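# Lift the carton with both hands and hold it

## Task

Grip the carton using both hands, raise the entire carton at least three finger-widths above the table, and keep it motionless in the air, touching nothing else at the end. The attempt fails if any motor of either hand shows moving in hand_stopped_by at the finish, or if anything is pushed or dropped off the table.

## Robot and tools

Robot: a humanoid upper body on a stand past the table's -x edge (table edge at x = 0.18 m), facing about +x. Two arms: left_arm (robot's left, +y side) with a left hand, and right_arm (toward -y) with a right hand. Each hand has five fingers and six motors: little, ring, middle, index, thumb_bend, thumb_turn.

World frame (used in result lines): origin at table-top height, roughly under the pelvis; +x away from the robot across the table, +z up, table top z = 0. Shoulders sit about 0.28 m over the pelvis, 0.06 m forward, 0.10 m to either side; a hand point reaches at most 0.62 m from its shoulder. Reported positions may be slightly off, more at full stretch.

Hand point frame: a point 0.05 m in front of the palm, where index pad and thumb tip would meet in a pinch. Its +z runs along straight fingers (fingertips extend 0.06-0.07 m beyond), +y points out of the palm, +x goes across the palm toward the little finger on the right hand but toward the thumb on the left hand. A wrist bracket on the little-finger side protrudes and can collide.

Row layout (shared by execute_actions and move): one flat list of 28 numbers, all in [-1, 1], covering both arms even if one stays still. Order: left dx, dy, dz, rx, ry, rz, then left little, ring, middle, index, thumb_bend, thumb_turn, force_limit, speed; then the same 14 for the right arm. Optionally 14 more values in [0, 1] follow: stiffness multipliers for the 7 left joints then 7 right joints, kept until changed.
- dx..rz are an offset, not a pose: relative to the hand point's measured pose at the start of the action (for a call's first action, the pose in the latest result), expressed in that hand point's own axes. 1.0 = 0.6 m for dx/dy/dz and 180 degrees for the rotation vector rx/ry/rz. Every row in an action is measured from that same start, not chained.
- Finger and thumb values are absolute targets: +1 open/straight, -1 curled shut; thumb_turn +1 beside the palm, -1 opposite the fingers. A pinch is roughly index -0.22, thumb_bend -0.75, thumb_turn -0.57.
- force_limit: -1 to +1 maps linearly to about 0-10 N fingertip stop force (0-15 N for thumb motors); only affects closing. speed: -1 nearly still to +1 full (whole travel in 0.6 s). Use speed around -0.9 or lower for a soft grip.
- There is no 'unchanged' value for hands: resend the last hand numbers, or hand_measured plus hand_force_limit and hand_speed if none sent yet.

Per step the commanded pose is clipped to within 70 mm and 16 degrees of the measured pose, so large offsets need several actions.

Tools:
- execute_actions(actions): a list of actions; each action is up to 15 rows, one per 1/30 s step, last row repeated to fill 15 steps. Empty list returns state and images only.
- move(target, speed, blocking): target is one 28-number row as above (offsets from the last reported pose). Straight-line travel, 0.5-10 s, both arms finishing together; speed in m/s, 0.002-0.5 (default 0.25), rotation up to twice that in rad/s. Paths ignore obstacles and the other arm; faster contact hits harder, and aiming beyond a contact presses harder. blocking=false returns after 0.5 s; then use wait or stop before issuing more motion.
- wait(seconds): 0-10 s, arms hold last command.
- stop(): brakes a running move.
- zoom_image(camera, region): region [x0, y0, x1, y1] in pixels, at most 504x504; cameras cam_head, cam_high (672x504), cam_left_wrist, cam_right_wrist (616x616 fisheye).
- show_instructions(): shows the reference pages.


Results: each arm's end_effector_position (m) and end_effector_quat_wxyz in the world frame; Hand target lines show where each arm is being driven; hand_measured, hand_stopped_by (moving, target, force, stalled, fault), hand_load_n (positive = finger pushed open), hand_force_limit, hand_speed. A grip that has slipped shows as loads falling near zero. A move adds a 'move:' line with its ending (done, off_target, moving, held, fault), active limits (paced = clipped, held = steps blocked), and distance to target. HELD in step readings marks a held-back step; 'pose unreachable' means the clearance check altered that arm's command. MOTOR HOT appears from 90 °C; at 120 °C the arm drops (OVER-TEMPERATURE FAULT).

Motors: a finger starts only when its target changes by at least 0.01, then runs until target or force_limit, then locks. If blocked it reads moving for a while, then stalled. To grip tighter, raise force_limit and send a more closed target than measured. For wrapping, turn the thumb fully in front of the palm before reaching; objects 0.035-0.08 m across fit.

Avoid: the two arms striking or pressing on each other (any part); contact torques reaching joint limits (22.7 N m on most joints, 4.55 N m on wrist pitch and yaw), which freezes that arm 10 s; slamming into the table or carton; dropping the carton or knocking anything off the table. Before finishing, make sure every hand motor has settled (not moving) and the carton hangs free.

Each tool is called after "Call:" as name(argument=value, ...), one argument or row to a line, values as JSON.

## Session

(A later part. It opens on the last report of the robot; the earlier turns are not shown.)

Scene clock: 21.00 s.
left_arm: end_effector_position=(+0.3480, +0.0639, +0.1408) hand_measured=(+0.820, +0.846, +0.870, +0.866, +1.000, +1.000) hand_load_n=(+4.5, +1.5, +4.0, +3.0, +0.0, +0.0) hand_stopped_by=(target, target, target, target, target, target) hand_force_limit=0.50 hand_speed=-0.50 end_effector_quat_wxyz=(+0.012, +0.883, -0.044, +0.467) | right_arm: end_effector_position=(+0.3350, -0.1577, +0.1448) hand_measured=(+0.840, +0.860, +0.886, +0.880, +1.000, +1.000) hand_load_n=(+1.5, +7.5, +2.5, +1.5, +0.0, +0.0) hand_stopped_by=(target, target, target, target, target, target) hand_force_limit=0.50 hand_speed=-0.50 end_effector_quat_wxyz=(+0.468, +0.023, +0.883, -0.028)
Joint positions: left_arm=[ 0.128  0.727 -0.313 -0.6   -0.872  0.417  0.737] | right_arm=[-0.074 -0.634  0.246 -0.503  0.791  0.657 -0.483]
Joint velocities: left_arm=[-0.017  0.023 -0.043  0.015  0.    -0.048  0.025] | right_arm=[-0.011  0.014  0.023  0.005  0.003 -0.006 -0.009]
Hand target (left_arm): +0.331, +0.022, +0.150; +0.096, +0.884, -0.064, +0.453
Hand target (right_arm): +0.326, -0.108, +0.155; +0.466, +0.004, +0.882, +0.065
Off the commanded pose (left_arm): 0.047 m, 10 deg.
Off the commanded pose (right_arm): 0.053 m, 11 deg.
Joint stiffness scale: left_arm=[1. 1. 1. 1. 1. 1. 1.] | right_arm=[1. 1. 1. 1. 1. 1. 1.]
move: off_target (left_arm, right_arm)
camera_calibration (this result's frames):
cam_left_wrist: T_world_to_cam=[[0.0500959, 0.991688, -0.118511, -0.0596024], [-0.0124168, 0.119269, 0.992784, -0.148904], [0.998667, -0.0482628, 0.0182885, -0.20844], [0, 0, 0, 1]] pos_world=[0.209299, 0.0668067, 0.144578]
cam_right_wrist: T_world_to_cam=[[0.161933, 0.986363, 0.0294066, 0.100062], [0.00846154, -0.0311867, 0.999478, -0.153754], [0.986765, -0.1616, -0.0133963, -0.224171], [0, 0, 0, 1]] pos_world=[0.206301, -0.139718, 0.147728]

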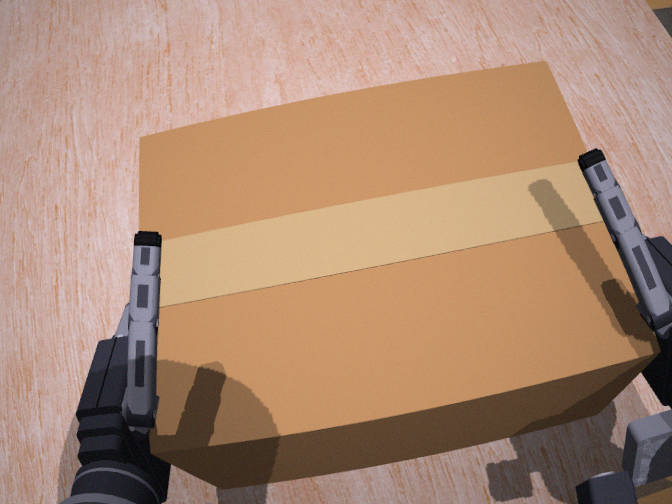

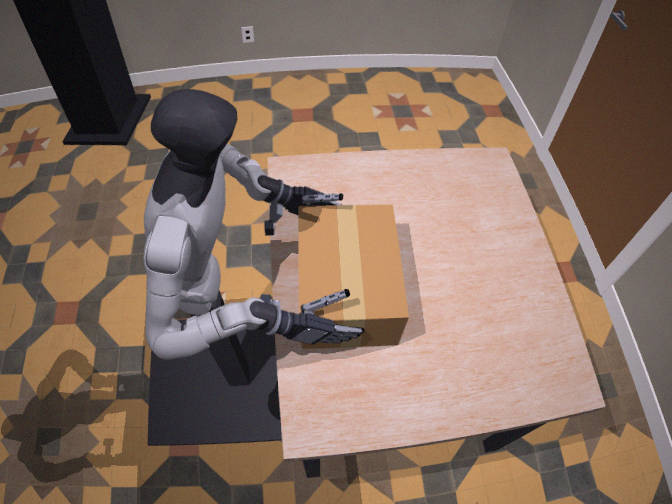

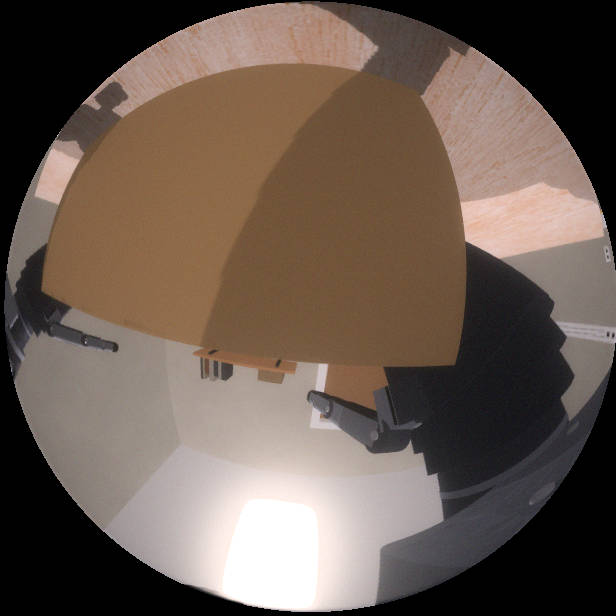

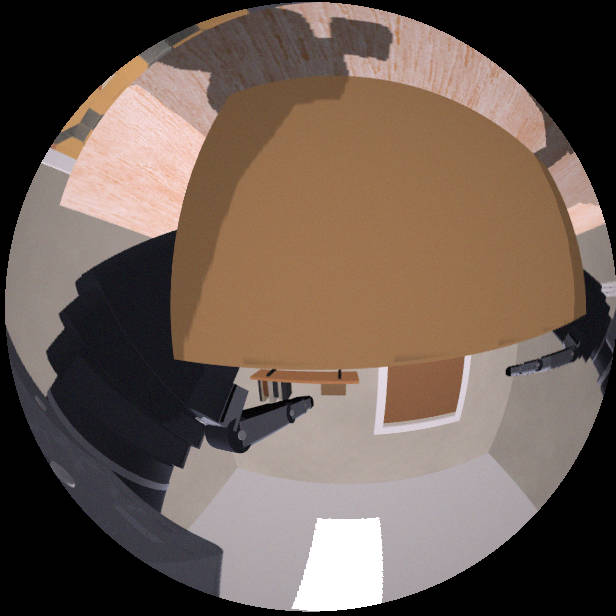

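Call:
execute_actions(
  actions=[
    [[0,0.076,-0.023,-0.054,-0.005,-0.014,0.82,0.845,0.87,0.865,1,1,0.5,-0.5,-0.004,0.087,-0.022,-0.058,0.002,0.017,0.84,0.86,0.885,0.88,1,1,0.5,-0.5],[0.002,0.077,-0.0235,-0.055,-0.004,-0.014,0.82,0.845,0.87,0.865,1,1,0.5,-0.5,-0.005,0.088,-0.0225,-0.059,0.001,0.017,0.84,0.86,0.885,0.88,1,1,0.5,-0.5],[0.004,0.078,-0.024,-0.055,-0.004,-0.014,0.82,0.845,0.87,0.865,1,1,0.5,-0.5,-0.007,0.089,-0.023,-0.059,0,0.017,0.84,0.86,0.885,0.88,1,1,0.5,-0.5],[0.006,0.079,-0.0245,-0.056,-0.003,-0.015,0.82,0.845,0.87,0.865,1,1,0.5,-0.5,-0.009,0.09,-0.0235,-0.06,0,0.017,0.84,0.86,0.885,0.88,1,1,0.5,-0.5],[0.008,0.08,-0.025,-0.056,-0.002,-0.015,0.82,0.845,0.87,0.865,1,1,0.5,-0.5,-0.01,0.091,-0.024,-0.06,-0.001,0.017,0.84,0.86,0.885,0.88,1,1,0.5,-0.5],[0.01,0.081,-0.0255,-0.057,-0.001,-0.015,0.82,0.845,0.87,0.865,1,1,0.5,-0.5,-0.012,0.092,-0.024,-0.061,-0.002,0.017,0.84,0.86,0.885,0.88,1,1,0.5,-0.5],[0.012,0.082,-0.026,-0.057,0,-0.016,0.82,0.845,0.87,0.865,1,1,0.5,-0.5,-0.014,0.093,-0.0245,-0.061,-0.002,0.017,0.84,0.86,0.885,0.88,1,1,0.5,-0.5],[0.014,0.083,-0.0265,-0.058,0,-0.016,0.82,0.845,0.87,0.865,1,1,0.5,-0.5,-0.015,0.094,-0.025,-0.062,-0.003,0.017,0.84,0.86,0.885,0.88,1,1,0.5,-0.5],[0.016,0.084,-0.027,-0.058,0.001,-0.016,0.82,0.845,0.87,0.865,1,1,0.5,-0.5,-0.017,0.094,-0.0255,-0.062,-0.004,0.017,0.84,0.86,0.885,0.88,1,1,0.5,-0.5],[0.018,0.084,-0.0275,-0.059,0.002,-0.017,0.82,0.845,0.87,0.865,1,1,0.5,-0.5,-0.019,0.094,-0.026,-0.063,-0.004,0.017,0.84,0.86,0.885,0.88,1,1,0.5,-0.5],[0.02,0.084,-0.028,-0.059,0.003,-0.017,0.82,0.845,0.87,0.865,1,1,0.5,-0.5,-0.02,0.094,-0.026,-0.063,-0.005,0.017,0.84,0.86,0.885,0.88,1,1,0.5,-0.5],[0.022,0.084,-0.0285,-0.06,0.004,-0.017,0.82,0.845,0.87,0.865,1,1,0.5,-0.5,-0.022,0.094,-0.0265,-0.063,-0.006,0.017,0.84,0.86,0.885,0.88,1,1,0.5,-0.5],[0.024,0.084,-0.029,-0.06,0.004,-0.017,0.82,0.845,0.87,0.865,1,1,0.5,-0.5,-0.024,0.094,-0.027,-0.063,-0.006,0.017,0.84,0.86,0.885,0.88,1,1,0.5,-0.5],[0.026,0.084,-0.0295,-0.06,0.005,-0.017,0.82,0.845,0.87,0.865,1,1,0.5,-0.5,-0.025,0.094,-0.0275,-0.063,-0.007,0.017,0.84,0.86,0.885,0.88,1,1,0.5,-0.5],[0.028,0.084,-0.03,-0.06,0.006,-0.017,0.82,0.845,0.87,0.865,1,1,0.5,-0.5,-0.027,0.094,-0.028,-0.063,-0.008,0.017,0.84,0.86,0.885,0.88,1,1,0.5,-0.5]],
  ],
)

Call:
wait(
  seconds=0.4,
)

Scene clock: 22.73 s.
left_arm: end_effector_position=(+0.3487, +0.0636, +0.1412) hand_measured=(+0.820, +0.846, +0.870, +0.866, +1.000, +1.000) hand_load_n=(+4.0, +1.5, +4.5, +4.5, +0.0, +0.0) hand_stopped_by=(target, target, target, target, target, target) hand_force_limit=0.50 hand_speed=-0.50 end_effector_quat_wxyz=(+0.012, +0.884, -0.047, +0.465) | right_arm: end_effector_position=(+0.3347, -0.1577, +0.1449) hand_measured=(+0.840, +0.860, +0.886, +0.880, +1.000, +1.000) hand_load_n=(+0.5, +6.0, +3.0, +3.5, +0.0, +0.0) hand_stopped_by=(target, target, target, target, target, target) hand_force_limit=0.50 hand_speed=-0.50 end_effector_quat_wxyz=(+0.465, +0.020, +0.884, -0.032)
Joint positions: left_arm=[ 0.113  0.755 -0.326 -0.601 -0.901  0.411  0.753] | right_arm=[-0.079 -0.637  0.245 -0.512  0.796  0.675 -0.494]
Joint velocities: left_arm=[-0.026  0.066 -0.009 -0.02  -0.101  0.014  0.035] | right_arm=[ 0.008 -0.015 -0.023 -0.035  0.018  0.061 -0.014]
Hand target (left_arm): +0.336, +0.017, +0.166; +0.107, +0.873, -0.068, +0.470
Hand target (right_arm): +0.330, -0.104, +0.169; +0.480, -0.003, +0.874, +0.070
Off the commanded pose (left_arm): 0.056 m, 11 deg.
Off the commanded pose (right_arm): 0.061 m, 12 deg.
Joint stiffness scale: left_arm=[1. 1. 1. 1. 1. 1. 1.] | right_arm=[1. 1. 1. 1. 1. 1. 1.]
Step readings (end_effector_position):
0: left_arm (+0.3480, +0.0639, +0.1407) | right_arm (+0.3350, -0.1576, +0.1448)
1: left_arm (+0.3480, +0.0639, +0.1407) | right_arm (+0.3350, -0.1576, +0.1448)
2: left_arm (+0.3479, +0.0640, +0.1407) | right_arm (+0.3350, -0.1576, +0.1448)
4: left_arm (+0.3479, +0.0639, +0.1406) | right_arm (+0.3349, -0.1576, +0.1448)
8: left_arm (+0.3483, +0.0637, +0.1406) | right_arm (+0.3349, -0.1576, +0.1447)
15: end_effector_position above
camera_calibration (this result's frames):
cam_left_wrist: T_world_to_cam=[[0.0547618, 0.991786, -0.115591, -0.0613296], [-0.00596794, 0.116088, 0.993221, -0.151357], [0.998482, -0.0537007, 0.0122761, -0.207847], [0, 0, 0, 1]] pos_world=[0.209986, 0.0672351, 0.145793]
cam_right_wrist: T_world_to_cam=[[0.160496, 0.986835, 0.0199342, 0.102044], [0.014489, -0.0225493, 0.999641, -0.154477], [0.98693, -0.160149, -0.0179174, -0.223016], [0, 0, 0, 1]] pos_world=[0.205962, -0.1399, 0.148391]

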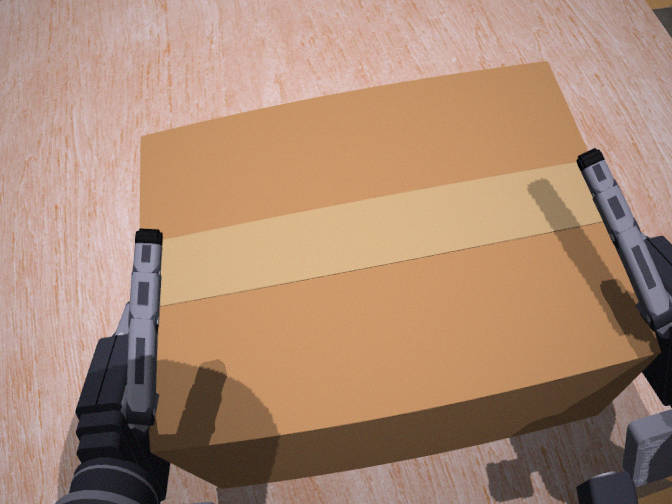

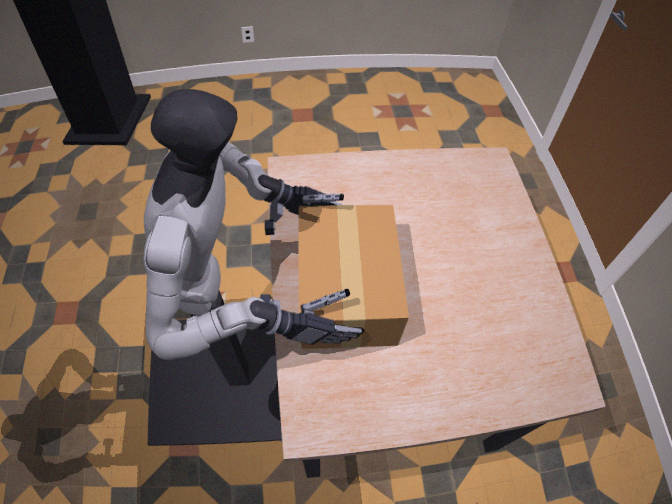

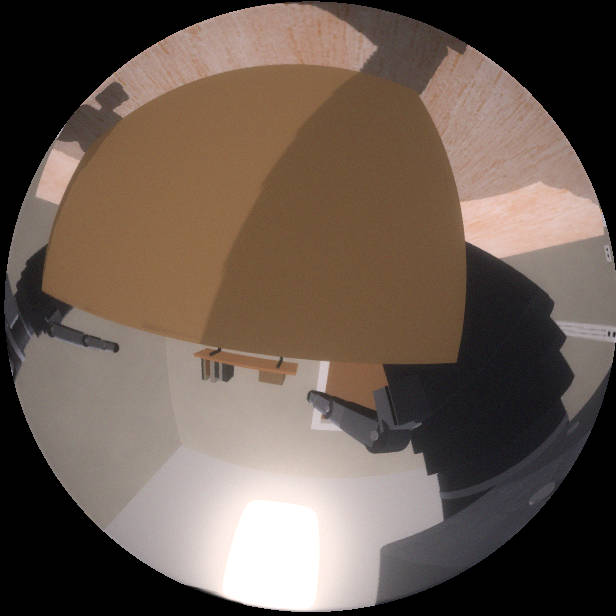

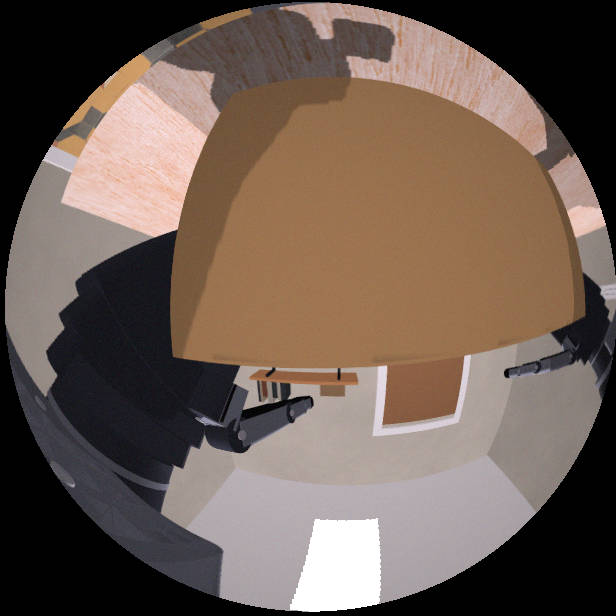

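Scene clock: 23.13 s.
left_arm: end_effector_position=(+0.3549, +0.0624, +0.1529) hand_measured=(+0.822, +0.846, +0.870, +0.866, +1.000, +1.000) hand_load_n=(+10.5, +3.5, +4.0, +0.0, +0.0, +0.0) hand_stopped_by=(target, target, target, target, target, target) hand_force_limit=0.50 hand_speed=-0.50 end_effector_quat_wxyz=(+0.019, +0.876, -0.039, +0.480) | right_arm: end_effector_position=(+0.3402, -0.1592, +0.1562) hand_measured=(+0.840, +0.860, +0.886, +0.880, +1.000, +1.000) hand_load_n=(+1.5, +6.5, +3.5, +2.0, +0.0, +0.0) hand_stopped_by=(target, target, target, target, target, target) hand_force_limit=0.50 hand_speed=-0.50 end_effector_quat_wxyz=(+0.480, +0.026, +0.876, -0.029)
Joint positions: left_arm=[ 0.102  0.758 -0.316 -0.613 -0.91   0.392  0.757] | right_arm=[-0.087 -0.637  0.23  -0.522  0.803  0.661 -0.495]
Joint velocities: left_arm=[-0.002  0.003 -0.005 -0.002  0.     0.     0.   ] | right_arm=[-0.005  0.011  0.002  0.005 -0.011  0.     0.   ]
Hand target (left_arm): +0.336, +0.017, +0.166; +0.107, +0.873, -0.068, +0.470
Hand target (right_arm): +0.330, -0.104, +0.169; +0.480, -0.003, +0.874, +0.070
Off the commanded pose (left_arm): 0.053 m, 11 deg.
Off the commanded pose (right_arm): 0.060 m, 12 deg.
Joint stiffness scale: left_arm=[1. 1. 1. 1. 1. 1. 1.] | right_arm=[1. 1. 1. 1. 1. 1. 1.]
wait: 0.40 s; no rest
camera_calibration (this result's frames):
cam_left_wrist: T_world_to_cam=[[0.0513804, 0.989499, -0.135101, -0.0547719], [-0.0392255, 0.137174, 0.98977, -0.15183], [0.997909, -0.0455554, 0.0458616, -0.219712], [0, 0, 0, 1]] pos_world=[0.216111, 0.0650149, 0.152953]
cam_right_wrist: T_world_to_cam=[[0.166736, 0.985422, 0.0338, 0.0978945], [-0.0207681, -0.0307624, 0.999311, -0.155164], [0.985783, -0.167323, 0.0153361, -0.234508], [0, 0, 0, 1]] pos_world=[0.211629, -0.140479, 0.155345]

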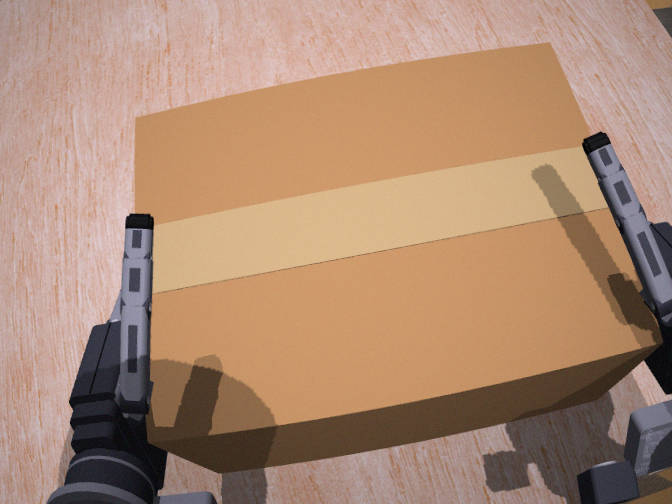

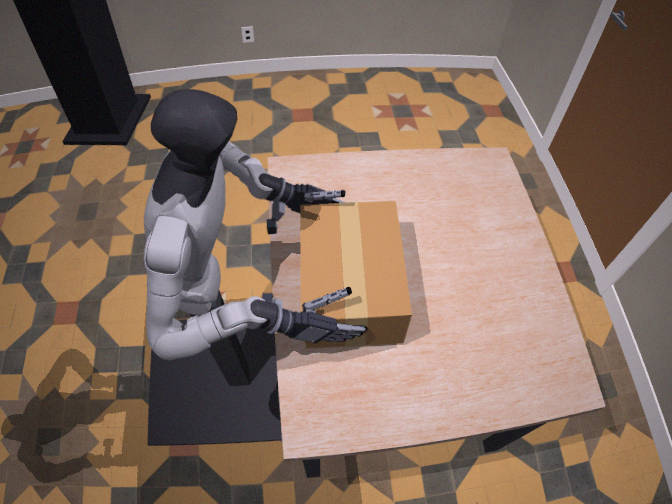

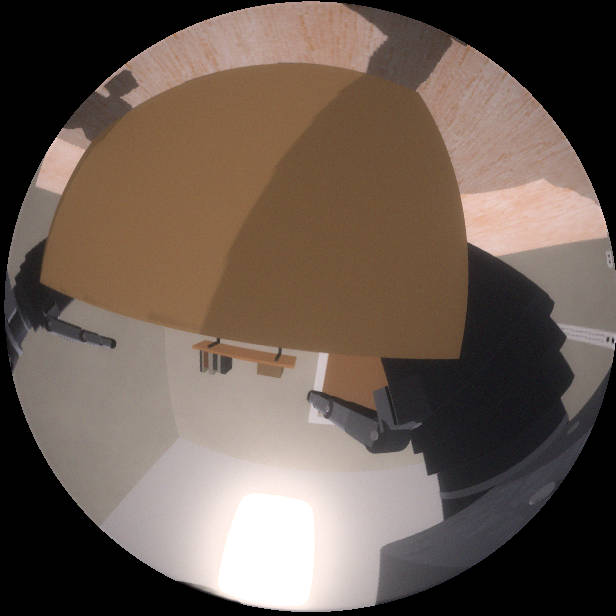

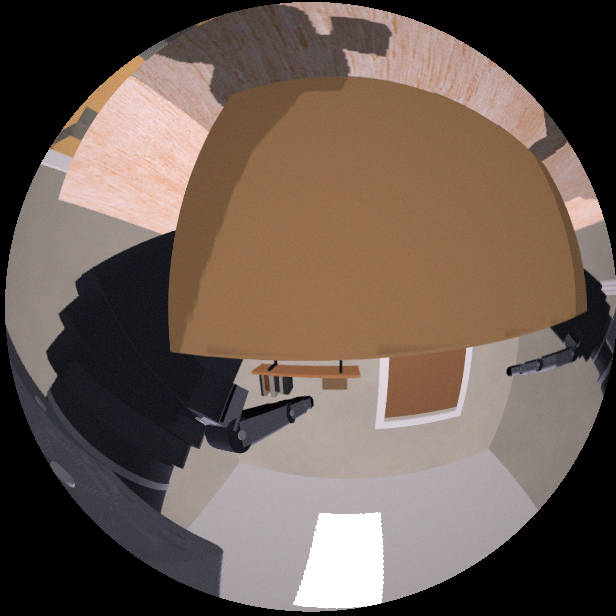

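Call:
execute_actions(
  actions=[
    [[0.005,0.079,-0.028,-0.057,-0.004,-0.009,0.82,0.845,0.87,0.865,1,1,0.5,-0.5,-0.008,0.093,-0.026,-0.063,0.001,0.012,0.84,0.86,0.885,0.88,1,1,0.5,-0.5],[0.007,0.078,-0.029,-0.056,-0.004,-0.009,0.82,0.845,0.87,0.865,1,1,0.5,-0.5,-0.01,0.092,-0.027,-0.062,0.001,0.012,0.84,0.86,0.885,0.88,1,1,0.5,-0.5],[0.01,0.077,-0.03,-0.055,-0.004,-0.008,0.82,0.845,0.87,0.865,1,1,0.5,-0.5,-0.013,0.091,-0.028,-0.061,0.001,0.011,0.84,0.86,0.885,0.88,1,1,0.5,-0.5],[0.013,0.076,-0.031,-0.054,-0.004,-0.008,0.82,0.845,0.87,0.865,1,1,0.5,-0.5,-0.016,0.09,-0.029,-0.06,0.001,0.011,0.84,0.86,0.885,0.88,1,1,0.5,-0.5],[0.017,0.075,-0.0325,-0.053,-0.004,-0.007,0.82,0.845,0.87,0.865,1,1,0.5,-0.5,-0.02,0.089,-0.0305,-0.059,0.001,0.011,0.84,0.86,0.885,0.88,1,1,0.5,-0.5],[0.021,0.075,-0.034,-0.053,-0.004,-0.007,0.82,0.845,0.87,0.865,1,1,0.5,-0.5,-0.024,0.088,-0.032,-0.059,0.001,0.011,0.84,0.86,0.885,0.88,1,1,0.5,-0.5],[0.025,0.075,-0.0355,-0.053,-0.004,-0.007,0.82,0.845,0.87,0.865,1,1,0.5,-0.5,-0.028,0.088,-0.0335,-0.059,0.001,0.011,0.84,0.86,0.885,0.88,1,1,0.5,-0.5],[0.029,0.075,-0.037,-0.053,-0.004,-0.007,0.82,0.845,0.87,0.865,1,1,0.5,-0.5,-0.032,0.088,-0.035,-0.059,0.001,0.011,0.84,0.86,0.885,0.88,1,1,0.5,-0.5],[0.033,0.075,-0.0385,-0.053,-0.004,-0.007,0.82,0.845,0.87,0.865,1,1,0.5,-0.5,-0.036,0.088,-0.0365,-0.059,0.001,0.011,0.84,0.86,0.885,0.88,1,1,0.5,-0.5],[0.037,0.075,-0.04,-0.053,-0.004,-0.007,0.82,0.845,0.87,0.865,1,1,0.5,-0.5,-0.04,0.088,-0.038,-0.059,0.001,0.011,0.84,0.86,0.885,0.88,1,1,0.5,-0.5],[0.041,0.075,-0.0415,-0.053,-0.004,-0.007,0.82,0.845,0.87,0.865,1,1,0.5,-0.5,-0.044,0.088,-0.0395,-0.059,0.001,0.011,0.84,0.86,0.885,0.88,1,1,0.5,-0.5],[0.045,0.075,-0.043,-0.053,-0.004,-0.007,0.82,0.845,0.87,0.865,1,1,0.5,-0.5,-0.048,0.088,-0.041,-0.059,0.001,0.011,0.84,0.86,0.885,0.88,1,1,0.5,-0.5],[0.049,0.075,-0.0445,-0.053,-0.004,-0.007,0.82,0.845,0.87,0.865,1,1,0.5,-0.5,-0.052,0.088,-0.0425,-0.059,0.001,0.011,0.84,0.86,0.885,0.88,1,1,0.5,-0.5],[0.053,0.075,-0.046,-0.053,-0.004,-0.007,0.82,0.845,0.87,0.865,1,1,0.5,-0.5,-0.056,0.088,-0.044,-0.059,0.001,0.011,0.84,0.86,0.885,0.88,1,1,0.5,-0.5],[0.057,0.075,-0.0475,-0.053,-0.004,-0.007,0.82,0.845,0.87,0.865,1,1,0.5,-0.5,-0.06,0.088,-0.0455,-0.059,0.001,0.011,0.84,0.86,0.885,0.88,1,1,0.5,-0.5]],
    [[0.013,0.075,-0.031,-0.053,-0.004,-0.006,0.82,0.845,0.87,0.865,1,1,0.5,-0.5,-0.016,0.088,-0.029,-0.059,0.001,0.009,0.84,0.86,0.885,0.88,1,1,0.5,-0.5],[0.017,0.075,-0.0325,-0.053,-0.004,-0.006,0.82,0.845,0.87,0.865,1,1,0.5,-0.5,-0.02,0.088,-0.0305,-0.059,0.001,0.009,0.84,0.86,0.885,0.88,1,1,0.5,-0.5],[0.021,0.075,-0.034,-0.053,-0.004,-0.006,0.82,0.845,0.87,0.865,1,1,0.5,-0.5,-0.024,0.088,-0.032,-0.059,0.001,0.009,0.84,0.86,0.885,0.88,1,1,0.5,-0.5],[0.025,0.075,-0.0355,-0.053,-0.004,-0.006,0.82,0.845,0.87,0.865,1,1,0.5,-0.5,-0.028,0.088,-0.0335,-0.059,0.001,0.009,0.84,0.86,0.885,0.88,1,1,0.5,-0.5],[0.029,0.075,-0.037,-0.053,-0.004,-0.006,0.82,0.845,0.87,0.865,1,1,0.5,-0.5,-0.032,0.088,-0.035,-0.059,0.001,0.009,0.84,0.86,0.885,0.88,1,1,0.5,-0.5],[0.033,0.075,-0.0385,-0.053,-0.004,-0.006,0.82,0.845,0.87,0.865,1,1,0.5,-0.5,-0.036,0.088,-0.0365,-0.059,0.001,0.009,0.84,0.86,0.885,0.88,1,1,0.5,-0.5],[0.037,0.075,-0.04,-0.053,-0.004,-0.006,0.82,0.845,0.87,0.865,1,1,0.5,-0.5,-0.04,0.088,-0.038,-0.059,0.001,0.009,0.84,0.86,0.885,0.88,1,1,0.5,-0.5],[0.041,0.075,-0.0415,-0.053,-0.004,-0.006,0.82,0.845,0.87,0.865,1,1,0.5,-0.5,-0.044,0.088,-0.0395,-0.059,0.001,0.009,0.84,0.86,0.885,0.88,1,1,0.5,-0.5],[0.045,0.075,-0.043,-0.053,-0.004,-0.006,0.82,0.845,0.87,0.865,1,1,0.5,-0.5,-0.048,0.088,-0.041,-0.059,0.001,0.009,0.84,0.86,0.885,0.88,1,1,0.5,-0.5],[0.049,0.075,-0.0445,-0.053,-0.004,-0.006,0.82,0.845,0.87,0.865,1,1,0.5,-0.5,-0.052,0.088,-0.0425,-0.059,0.001,0.009,0.84,0.86,0.885,0.88,1,1,0.5,-0.5],[0.053,0.075,-0.046,-0.053,-0.004,-0.006,0.82,0.845,0.87,0.865,1,1,0.5,-0.5,-0.056,0.088,-0.044,-0.059,0.001,0.009,0.84,0.86,0.885,0.88,1,1,0.5,-0.5],[0.057,0.075,-0.0475,-0.053,-0.004,-0.006,0.82,0.845,0.87,0.865,1,1,0.5,-0.5,-0.06,0.088,-0.0455,-0.059,0.001,0.009,0.84,0.86,0.885,0.88,1,1,0.5,-0.5],[0.061,0.075,-0.049,-0.053,-0.004,-0.006,0.82,0.845,0.87,0.865,1,1,0.5,-0.5,-0.064,0.088,-0.047,-0.059,0.001,0.009,0.84,0.86,0.885,0.88,1,1,0.5,-0.5],[0.065,0.075,-0.0505,-0.053,-0.004,-0.006,0.82,0.845,0.87,0.865,1,1,0.5,-0.5,-0.068,0.088,-0.0485,-0.059,0.001,0.009,0.84,0.86,0.885,0.88,1,1,0.5,-0.5],[0.068,0.075,-0.052,-0.053,-0.004,-0.006,0.82,0.845,0.87,0.865,1,1,0.5,-0.5,-0.071,0.088,-0.05,-0.059,0.001,0.009,0.84,0.86,0.885,0.88,1,1,0.5,-0.5]],
  ],
)

Call:
wait(
  seconds=2,
)

Scene clock: 26.80 s.
left_arm: end_effector_position=(+0.3711, +0.0591, +0.2224) hand_measured=(+0.820, +0.846, +0.870, +0.866, +1.000, +1.000) hand_load_n=(+3.5, +5.0, +0.0, +0.0, +0.0, +0.0) hand_stopped_by=(target, target, target, target, target, target) hand_force_limit=0.50 hand_speed=-0.50 end_effector_quat_wxyz=(+0.013, +0.871, -0.043, +0.489) | right_arm: end_effector_position=(+0.3558, -0.1615, +0.2278) hand_measured=(+0.840, +0.860, +0.886, +0.880, +1.000, +1.000) hand_load_n=(+0.5, +4.0, +0.0, +0.0, +0.0, +0.0) hand_stopped_by=(target, target, target, target, target, target) hand_force_limit=0.50 hand_speed=-0.50 end_effector_quat_wxyz=(+0.497, +0.027, +0.867, -0.039)
Joint positions: left_arm=[-0.076  0.963 -0.176 -0.83  -1.355  0.541  1.053] | right_arm=[-0.279 -0.685  0.025 -0.71   1.201  0.985 -0.776]
Joint velocities: left_arm=[-0.258  0.212  0.176 -0.149 -0.604  0.085  0.33 ] | right_arm=[-0.275 -0.017 -0.262 -0.078  0.571  0.344 -0.423]
Hand target (left_arm): +0.349, +0.020, +0.236; +0.090, +0.870, -0.079, +0.478
Hand target (right_arm): +0.342, -0.107, +0.240; +0.492, -0.018, +0.869, +0.054
Off the commanded pose (left_arm): 0.048 m, 10 deg.
Off the commanded pose (right_arm): 0.059 m, 12 deg.
Joint stiffness scale: left_arm=[1. 1. 1. 1. 1. 1. 1.] | right_arm=[1. 1. 1. 1. 1. 1. 1.]
Step readings (end_effector_position; steps 1 to 15: 1st action; 16 to 30: 2nd action):
0: left_arm (+0.3549, +0.0624, +0.1529) | right_arm (+0.3402, -0.1592, +0.1562)
1: left_arm (+0.3549, +0.0624, +0.1529) | right_arm (+0.3402, -0.1592, +0.1562)
2: left_arm (+0.3547, +0.0625, +0.1531) | right_arm (+0.3400, -0.1591, +0.1562)
4: left_arm (+0.3540, +0.0625, +0.1541) | right_arm (+0.3393, -0.1590, +0.1573)
8: left_arm (+0.3556, +0.0624, +0.1623) | right_arm (+0.3404, -0.1586, +0.1654)
15: left_arm (+0.3618, +0.0617, +0.1837) | right_arm (+0.3463, -0.1588, +0.1871)
16: left_arm (+0.3624, +0.0616, +0.1861) | right_arm (+0.3468, -0.1588, +0.1896)
17: left_arm (+0.3630, +0.0614, +0.1883) | right_arm (+0.3474, -0.1588, +0.1922)
19: left_arm (+0.3645, +0.0610, +0.1929) | right_arm (+0.3488, -0.1592, +0.1975)
23: left_arm (+0.3671, +0.0604, +0.2035) | right_arm (+0.3514, -0.1596, +0.2089)
30: end_effector_position above
camera_calibration (this result's frames):
cam_left_wrist: T_world_to_cam=[[0.0551367, 0.991152, -0.12074, -0.0475836], [-0.0619653, 0.124087, 0.990335, -0.210422], [0.996554, -0.0471221, 0.0682588, -0.243624], [0, 0, 0, 1]] pos_world=[0.23237, 0.0617931, 0.219272]
cam_right_wrist: T_world_to_cam=[[0.17623, 0.984075, 0.023206, 0.0940012], [-0.0579974, -0.0131536, 0.99823, -0.210149], [0.982639, -0.177264, 0.0547558, -0.260791], [0, 0, 0, 1]] pos_world=[0.22751, -0.141497, 0.221875]

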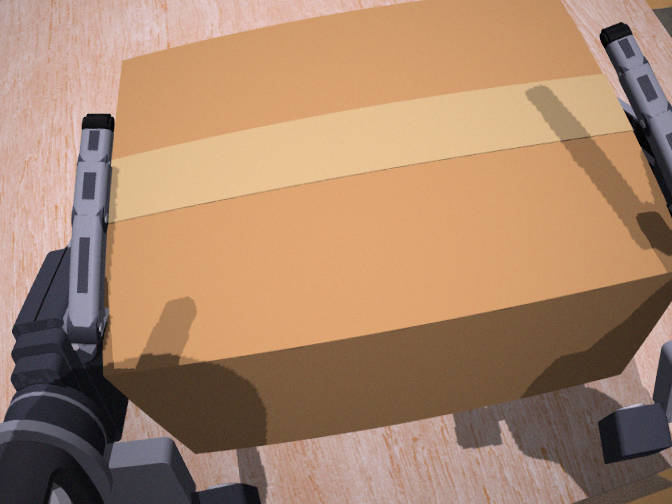

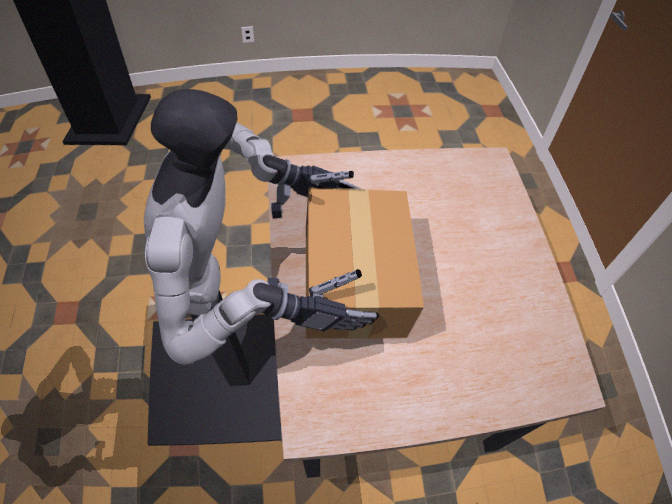

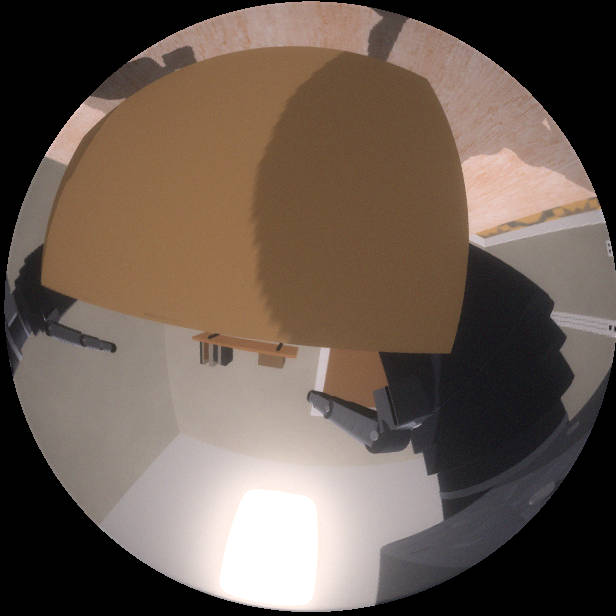

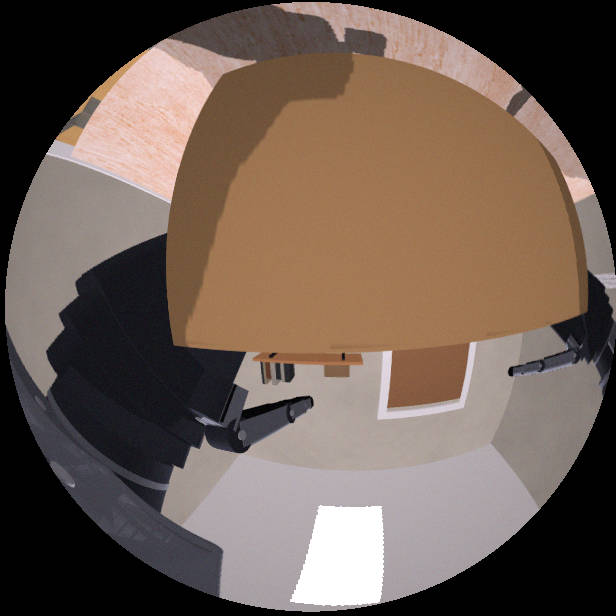

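Scene clock: 28.80 s.
left_arm: end_effector_position=(+0.3719, +0.0583, +0.2278) hand_measured=(+0.820, +0.846, +0.870, +0.866, +1.000, +1.000) hand_load_n=(+4.0, +3.5, +0.0, +0.0, +0.0, +0.0) hand_stopped_by=(target, target, target, target, target, target) hand_force_limit=0.50 hand_speed=-0.50 end_effector_quat_wxyz=(+0.014, +0.871, -0.044, +0.490) | right_arm: end_effector_position=(+0.3569, -0.1623, +0.2334) hand_measured=(+0.840, +0.860, +0.886, +0.880, +1.000, +1.000) hand_load_n=(+0.0, +4.0, +0.0, +0.0, +0.0, +0.0) hand_stopped_by=(target, target, target, target, target, target) hand_force_limit=0.50 hand_speed=-0.50 end_effector_quat_wxyz=(+0.498, +0.027, +0.866, -0.041)
Joint positions: left_arm=[-0.094  0.978 -0.163 -0.84  -1.394  0.55   1.075] | right_arm=[-0.3   -0.686  0.006 -0.716  1.24   1.01  -0.807]
Joint velocities: left_arm=[-0.006  0.011  0.015  0.011  0.009  0.     0.   ] | right_arm=[ 0.     0.003 -0.011  0.002 -0.002  0.     0.   ]
Hand target (left_arm): +0.349, +0.020, +0.236; +0.090, +0.870, -0.079, +0.478
Hand target (right_arm): +0.342, -0.107, +0.240; +0.492, -0.018, +0.869, +0.054
Off the commanded pose (left_arm): 0.046 m, 10 deg.
Off the commanded pose (right_arm): 0.059 m, 12 deg.
Joint stiffness scale: left_arm=[1. 1. 1. 1. 1. 1. 1.] | right_arm=[1. 1. 1. 1. 1. 1. 1.]
wait: 2.00 s; at rest by 0.33 s
camera_calibration (this result's frames):
cam_left_wrist: T_world_to_cam=[[0.0571483, 0.991058, -0.120577, -0.0470058], [-0.0630668, 0.124117, 0.990261, -0.215149], [0.996372, -0.0489873, 0.0695959, -0.244915], [0, 0, 0, 1]] pos_world=[0.233144, 0.0612914, 0.224431]
cam_right_wrist: T_world_to_cam=[[0.178684, 0.983697, 0.0202964, 0.0941535], [-0.0614594, -0.00942905, 0.998065, -0.213838], [0.981985, -0.179586, 0.0587726, -0.263417], [0, 0, 0, 1]] pos_world=[0.228705, -0.141941, 0.226994]

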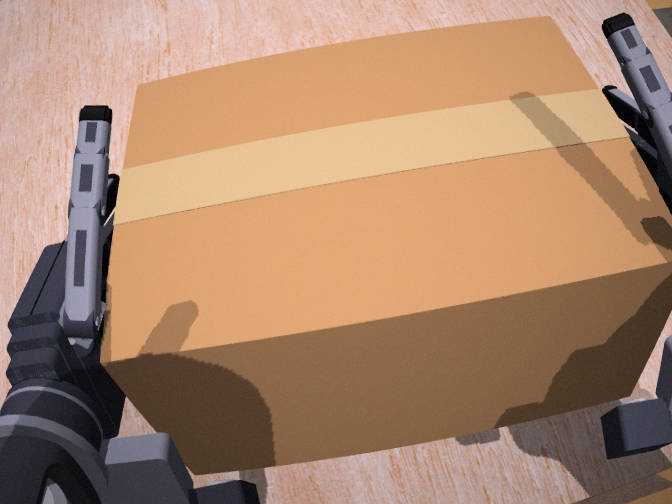

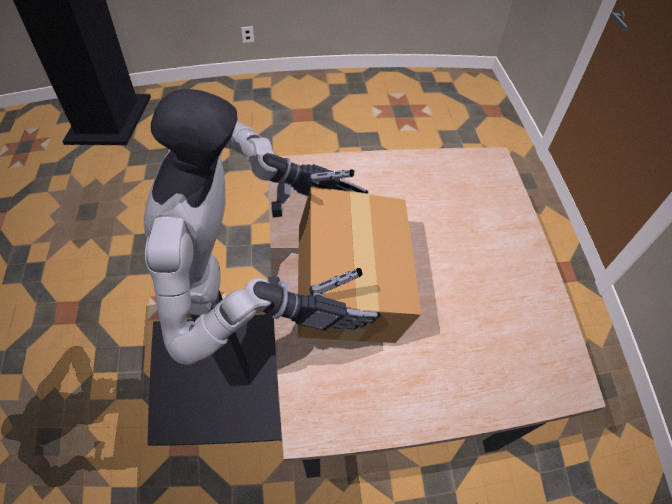

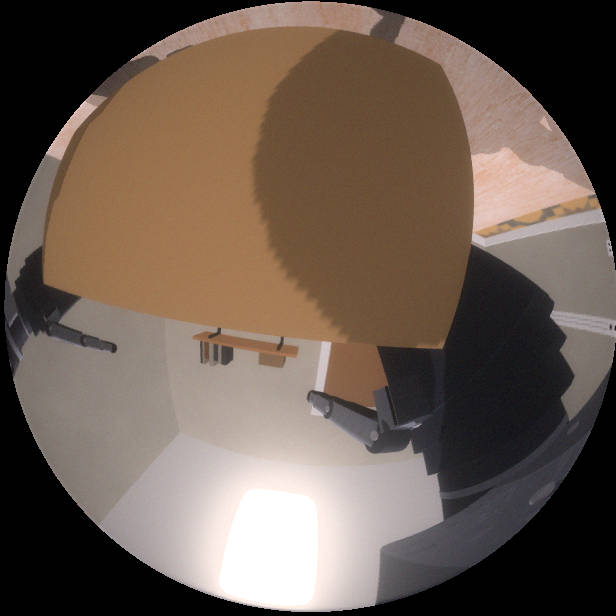

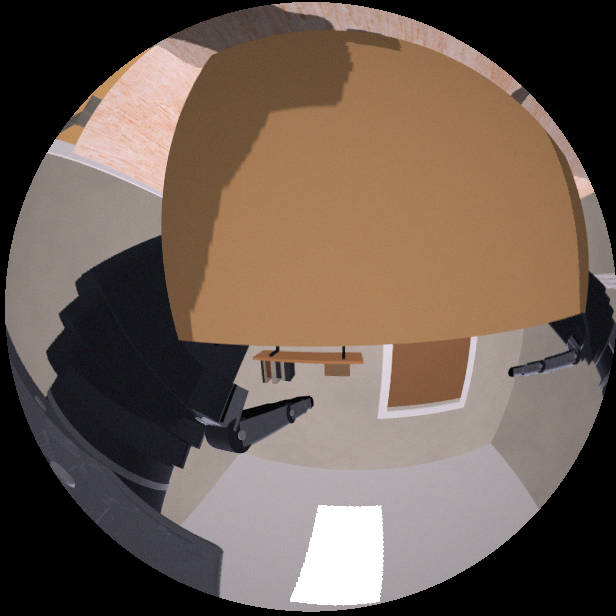

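Call:
execute_actions(
  actions=[
    [[-0.003,0.07,-0.031,-0.054,-0.004,-0.004,0.82,0.78,0.76,0.76,1,1,-0.2,-0.8,0.002,0.092,-0.033,-0.067,0.004,0.005,0.76,0.78,0.76,0.76,1,1,-0.2,-0.8],[-0.003,0.07,-0.031,-0.055,-0.004,-0.004,0.82,0.78,0.76,0.76,1,1,-0.2,-0.8,0.002,0.092,-0.033,-0.068,0.004,0.005,0.76,0.78,0.76,0.76,1,1,-0.2,-0.8],[-0.003,0.07,-0.031,-0.057,-0.004,-0.004,0.82,0.78,0.76,0.76,1,1,-0.2,-0.8,0.002,0.092,-0.033,-0.07,0.004,0.005,0.76,0.78,0.76,0.76,1,1,-0.2,-0.8]],
  ],
)

Scene clock: 29.97 s.
left_arm: end_effector_position=(+0.3723, +0.0578, +0.2318) hand_measured=(+0.820, +0.848, +0.852, +0.834, +1.000, +1.000) hand_load_n=(+4.0, +4.5, +8.0, +0.5, +0.0, +0.0) hand_stopped_by=(target, force, force, force, target, target) hand_force_limit=-0.20 hand_speed=-0.80 end_effector_quat_wxyz=(+0.022, +0.868, -0.042, +0.495) | right_arm: end_effector_position=(+0.3568, -0.1642, +0.2381) hand_measured=(+0.820, +0.860, +0.868, +0.860, +1.000, +1.000) hand_load_n=(+2.5, +4.0, +8.0, +0.0, +0.0, +0.0) hand_stopped_by=(force, force, force, force, target, target) hand_force_limit=-0.20 hand_speed=-0.80 end_effector_quat_wxyz=(+0.503, +0.028, +0.863, -0.039)
Joint positions: left_arm=[-0.084  1.    -0.164 -0.842 -1.394  0.513  1.053] | right_arm=[-0.295 -0.695 -0.013 -0.723  1.247  1.007 -0.796]
Joint velocities: left_arm=[-0.054  0.043  0.008 -0.011  0.005 -0.136  0.   ] | right_arm=[-0.1   -0.026 -0.049 -0.032  0.008 -0.009  0.   ]
Hand target (left_arm): +0.349, +0.021, +0.237; +0.093, +0.869, -0.083, +0.479
Hand target (right_arm): +0.340, -0.109, +0.243; +0.494, -0.022, +0.867, +0.057
Off the commanded pose (left_arm): 0.045 m, 10 deg.
Off the commanded pose (right_arm): 0.060 m, 13 deg.
Joint stiffness scale: left_arm=[1. 1. 1. 1. 1. 1. 1.] | right_arm=[1. 1. 1. 1. 1. 1. 1.]
Step readings (end_effector_position):
0: left_arm (+0.3719, +0.0583, +0.2278) | right_arm (+0.3569, -0.1623, +0.2334)
1: left_arm (+0.3719, +0.0583, +0.2278) | right_arm (+0.3569, -0.1623, +0.2334)
2: left_arm (+0.3716, +0.0582, +0.2278) | right_arm (+0.3567, -0.1622, +0.2339)
4: left_arm (+0.3714, +0.0578, +0.2290) | right_arm (+0.3566, -0.1639, +0.2349)
8: left_arm (+0.3719, +0.0578, +0.2309) | right_arm (+0.3563, -0.1646, +0.2356)
15: end_effector_position above
camera_calibration (this result's frames):
cam_left_wrist: T_world_to_cam=[[0.0634716, 0.98857, -0.136754, -0.0445571], [-0.072172, 0.141218, 0.987344, -0.215959], [0.995371, -0.0527985, 0.0803104, -0.247499], [0, 0, 0, 1]] pos_world=[0.233595, 0.0614775, 0.22701]
cam_right_wrist: T_world_to_cam=[[0.177653, 0.983764, 0.0254387, 0.0951878], [-0.0729263, -0.0126182, 0.997258, -0.214724], [0.981387, -0.179021, 0.0695006, -0.266144], [0, 0, 0, 1]] pos_world=[0.228621, -0.143997, 0.230211]

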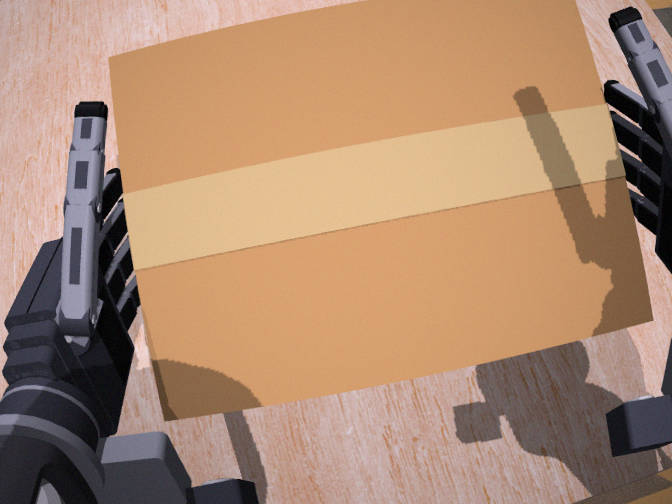

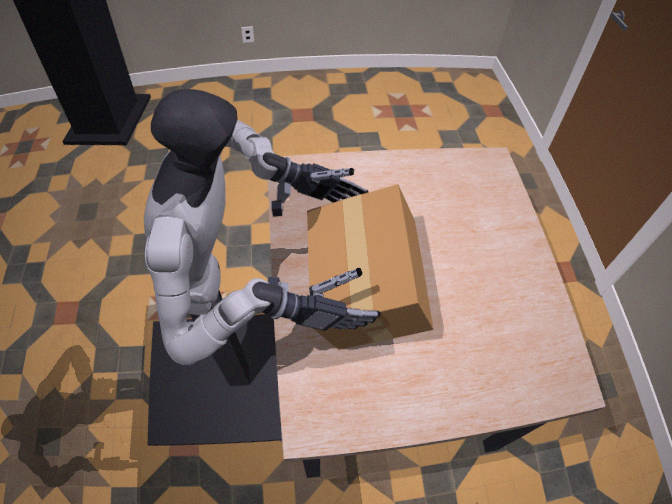

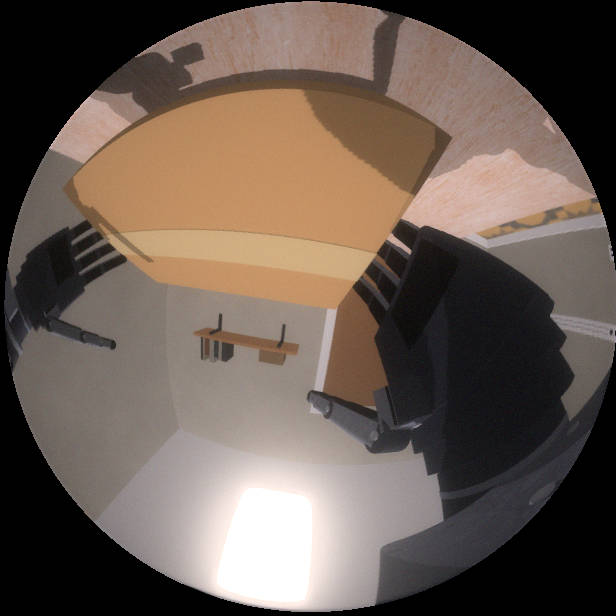

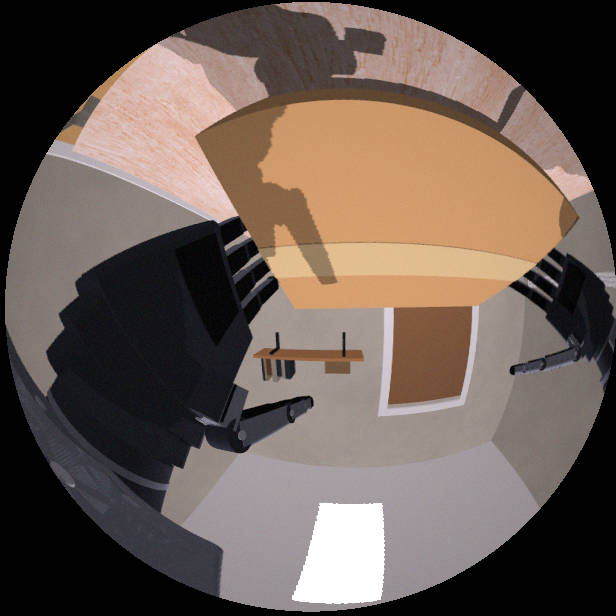

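Call:
execute_actions(
  actions=[],
)

Scene clock: 30.07 s.
left_arm: end_effector_position=(+0.3714, +0.0575, +0.2305) hand_measured=(+0.820, +0.848, +0.852, +0.834, +1.000, +1.000) hand_load_n=(+2.5, +3.5, +8.0, +1.0, +0.0, +0.0) hand_stopped_by=(target, force, force, force, target, target) hand_force_limit=-0.20 hand_speed=-0.80 end_effector_quat_wxyz=(+0.021, +0.869, -0.044, +0.493) | right_arm: end_effector_position=(+0.3560, -0.1644, +0.2361) hand_measured=(+0.820, +0.860, +0.868, +0.860, +1.000, +1.000) hand_load_n=(+2.5, +3.5, +8.0, +0.5, +0.0, +0.0) hand_stopped_by=(force, force, force, force, target, target) hand_force_limit=-0.20 hand_speed=-0.80 end_effector_quat_wxyz=(+0.500, +0.026, +0.865, -0.041)
Joint positions: left_arm=[-0.083  1.003 -0.168 -0.842 -1.394  0.514  1.053] | right_arm=[-0.293 -0.697 -0.012 -0.722  1.247  1.012 -0.795]
Joint velocities: left_arm=[ 0.002 -0.005 -0.021 -0.003 -0.005  0.     0.   ] | right_arm=[ 0.012 -0.014 -0.003  0.003  0.     0.     0.   ]
Hand target (left_arm): +0.349, +0.021, +0.237; +0.093, +0.869, -0.083, +0.479
Hand target (right_arm): +0.340, -0.109, +0.243; +0.494, -0.022, +0.867, +0.057
Off the commanded pose (left_arm): 0.045 m, 10 deg.
Off the commanded pose (right_arm): 0.060 m, 13 deg.
Joint stiffness scale: left_arm=[1. 1. 1. 1. 1. 1. 1.] | right_arm=[1. 1. 1. 1. 1. 1. 1.]
camera_calibration (this result's frames):
cam_left_wrist: T_world_to_cam=[[0.0663104, 0.988831, -0.133479, -0.0461416], [-0.0683446, 0.137961, 0.988077, -0.216107], [0.995456, -0.0563972, 0.0767295, -0.245608], [0, 0, 0, 1]] pos_world=[0.232782, 0.0615889, 0.226217]
cam_right_wrist: T_world_to_cam=[[0.176102, 0.984175, 0.0196819, 0.0974942], [-0.0662508, -0.00809926, 0.99777, -0.2146], [0.98214, -0.177013, 0.0637761, -0.263832], [0, 0, 0, 1]] pos_world=[0.227733, -0.144391, 0.229028]

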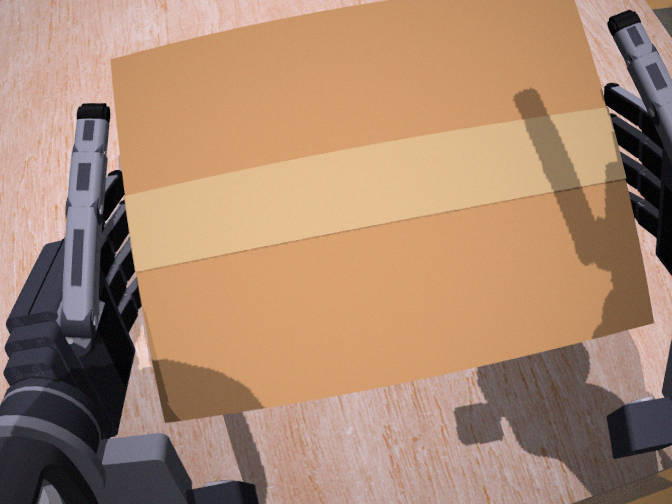

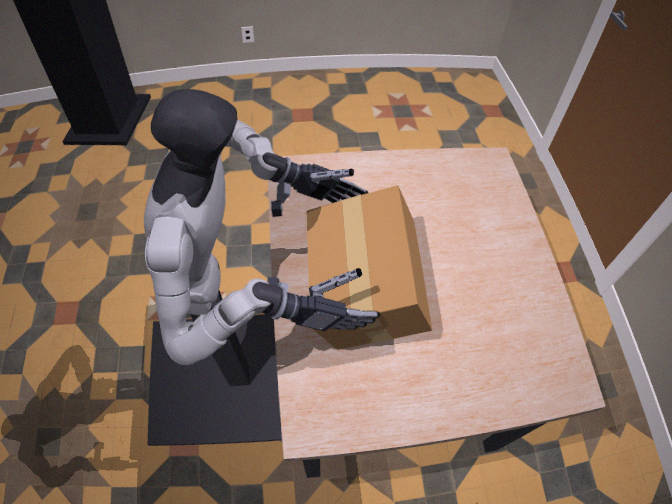

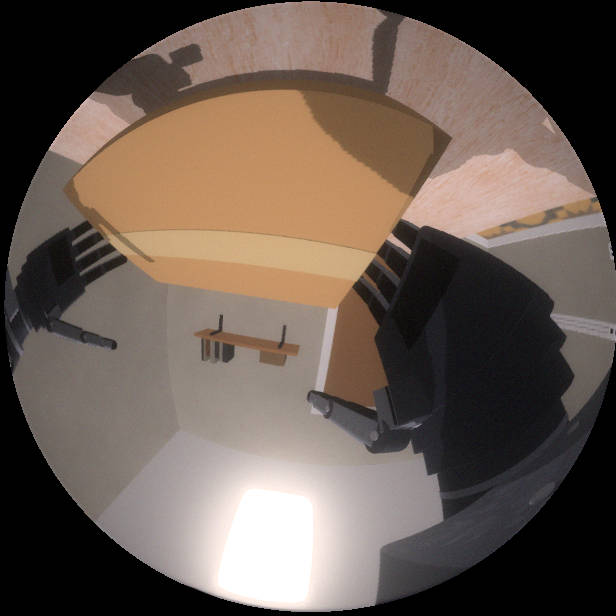

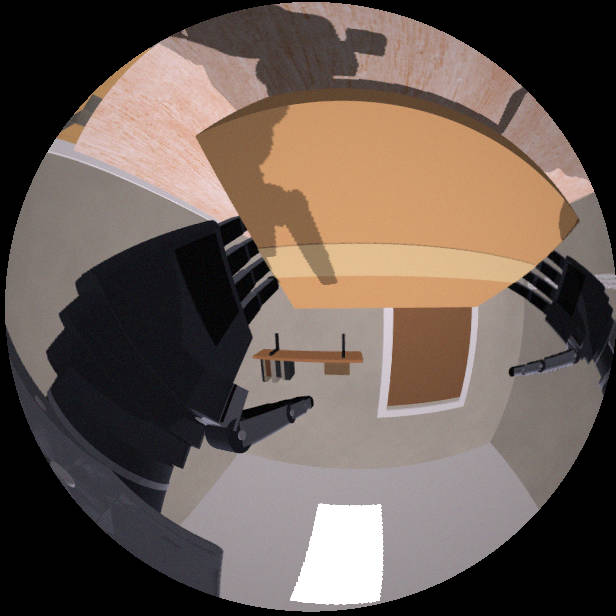

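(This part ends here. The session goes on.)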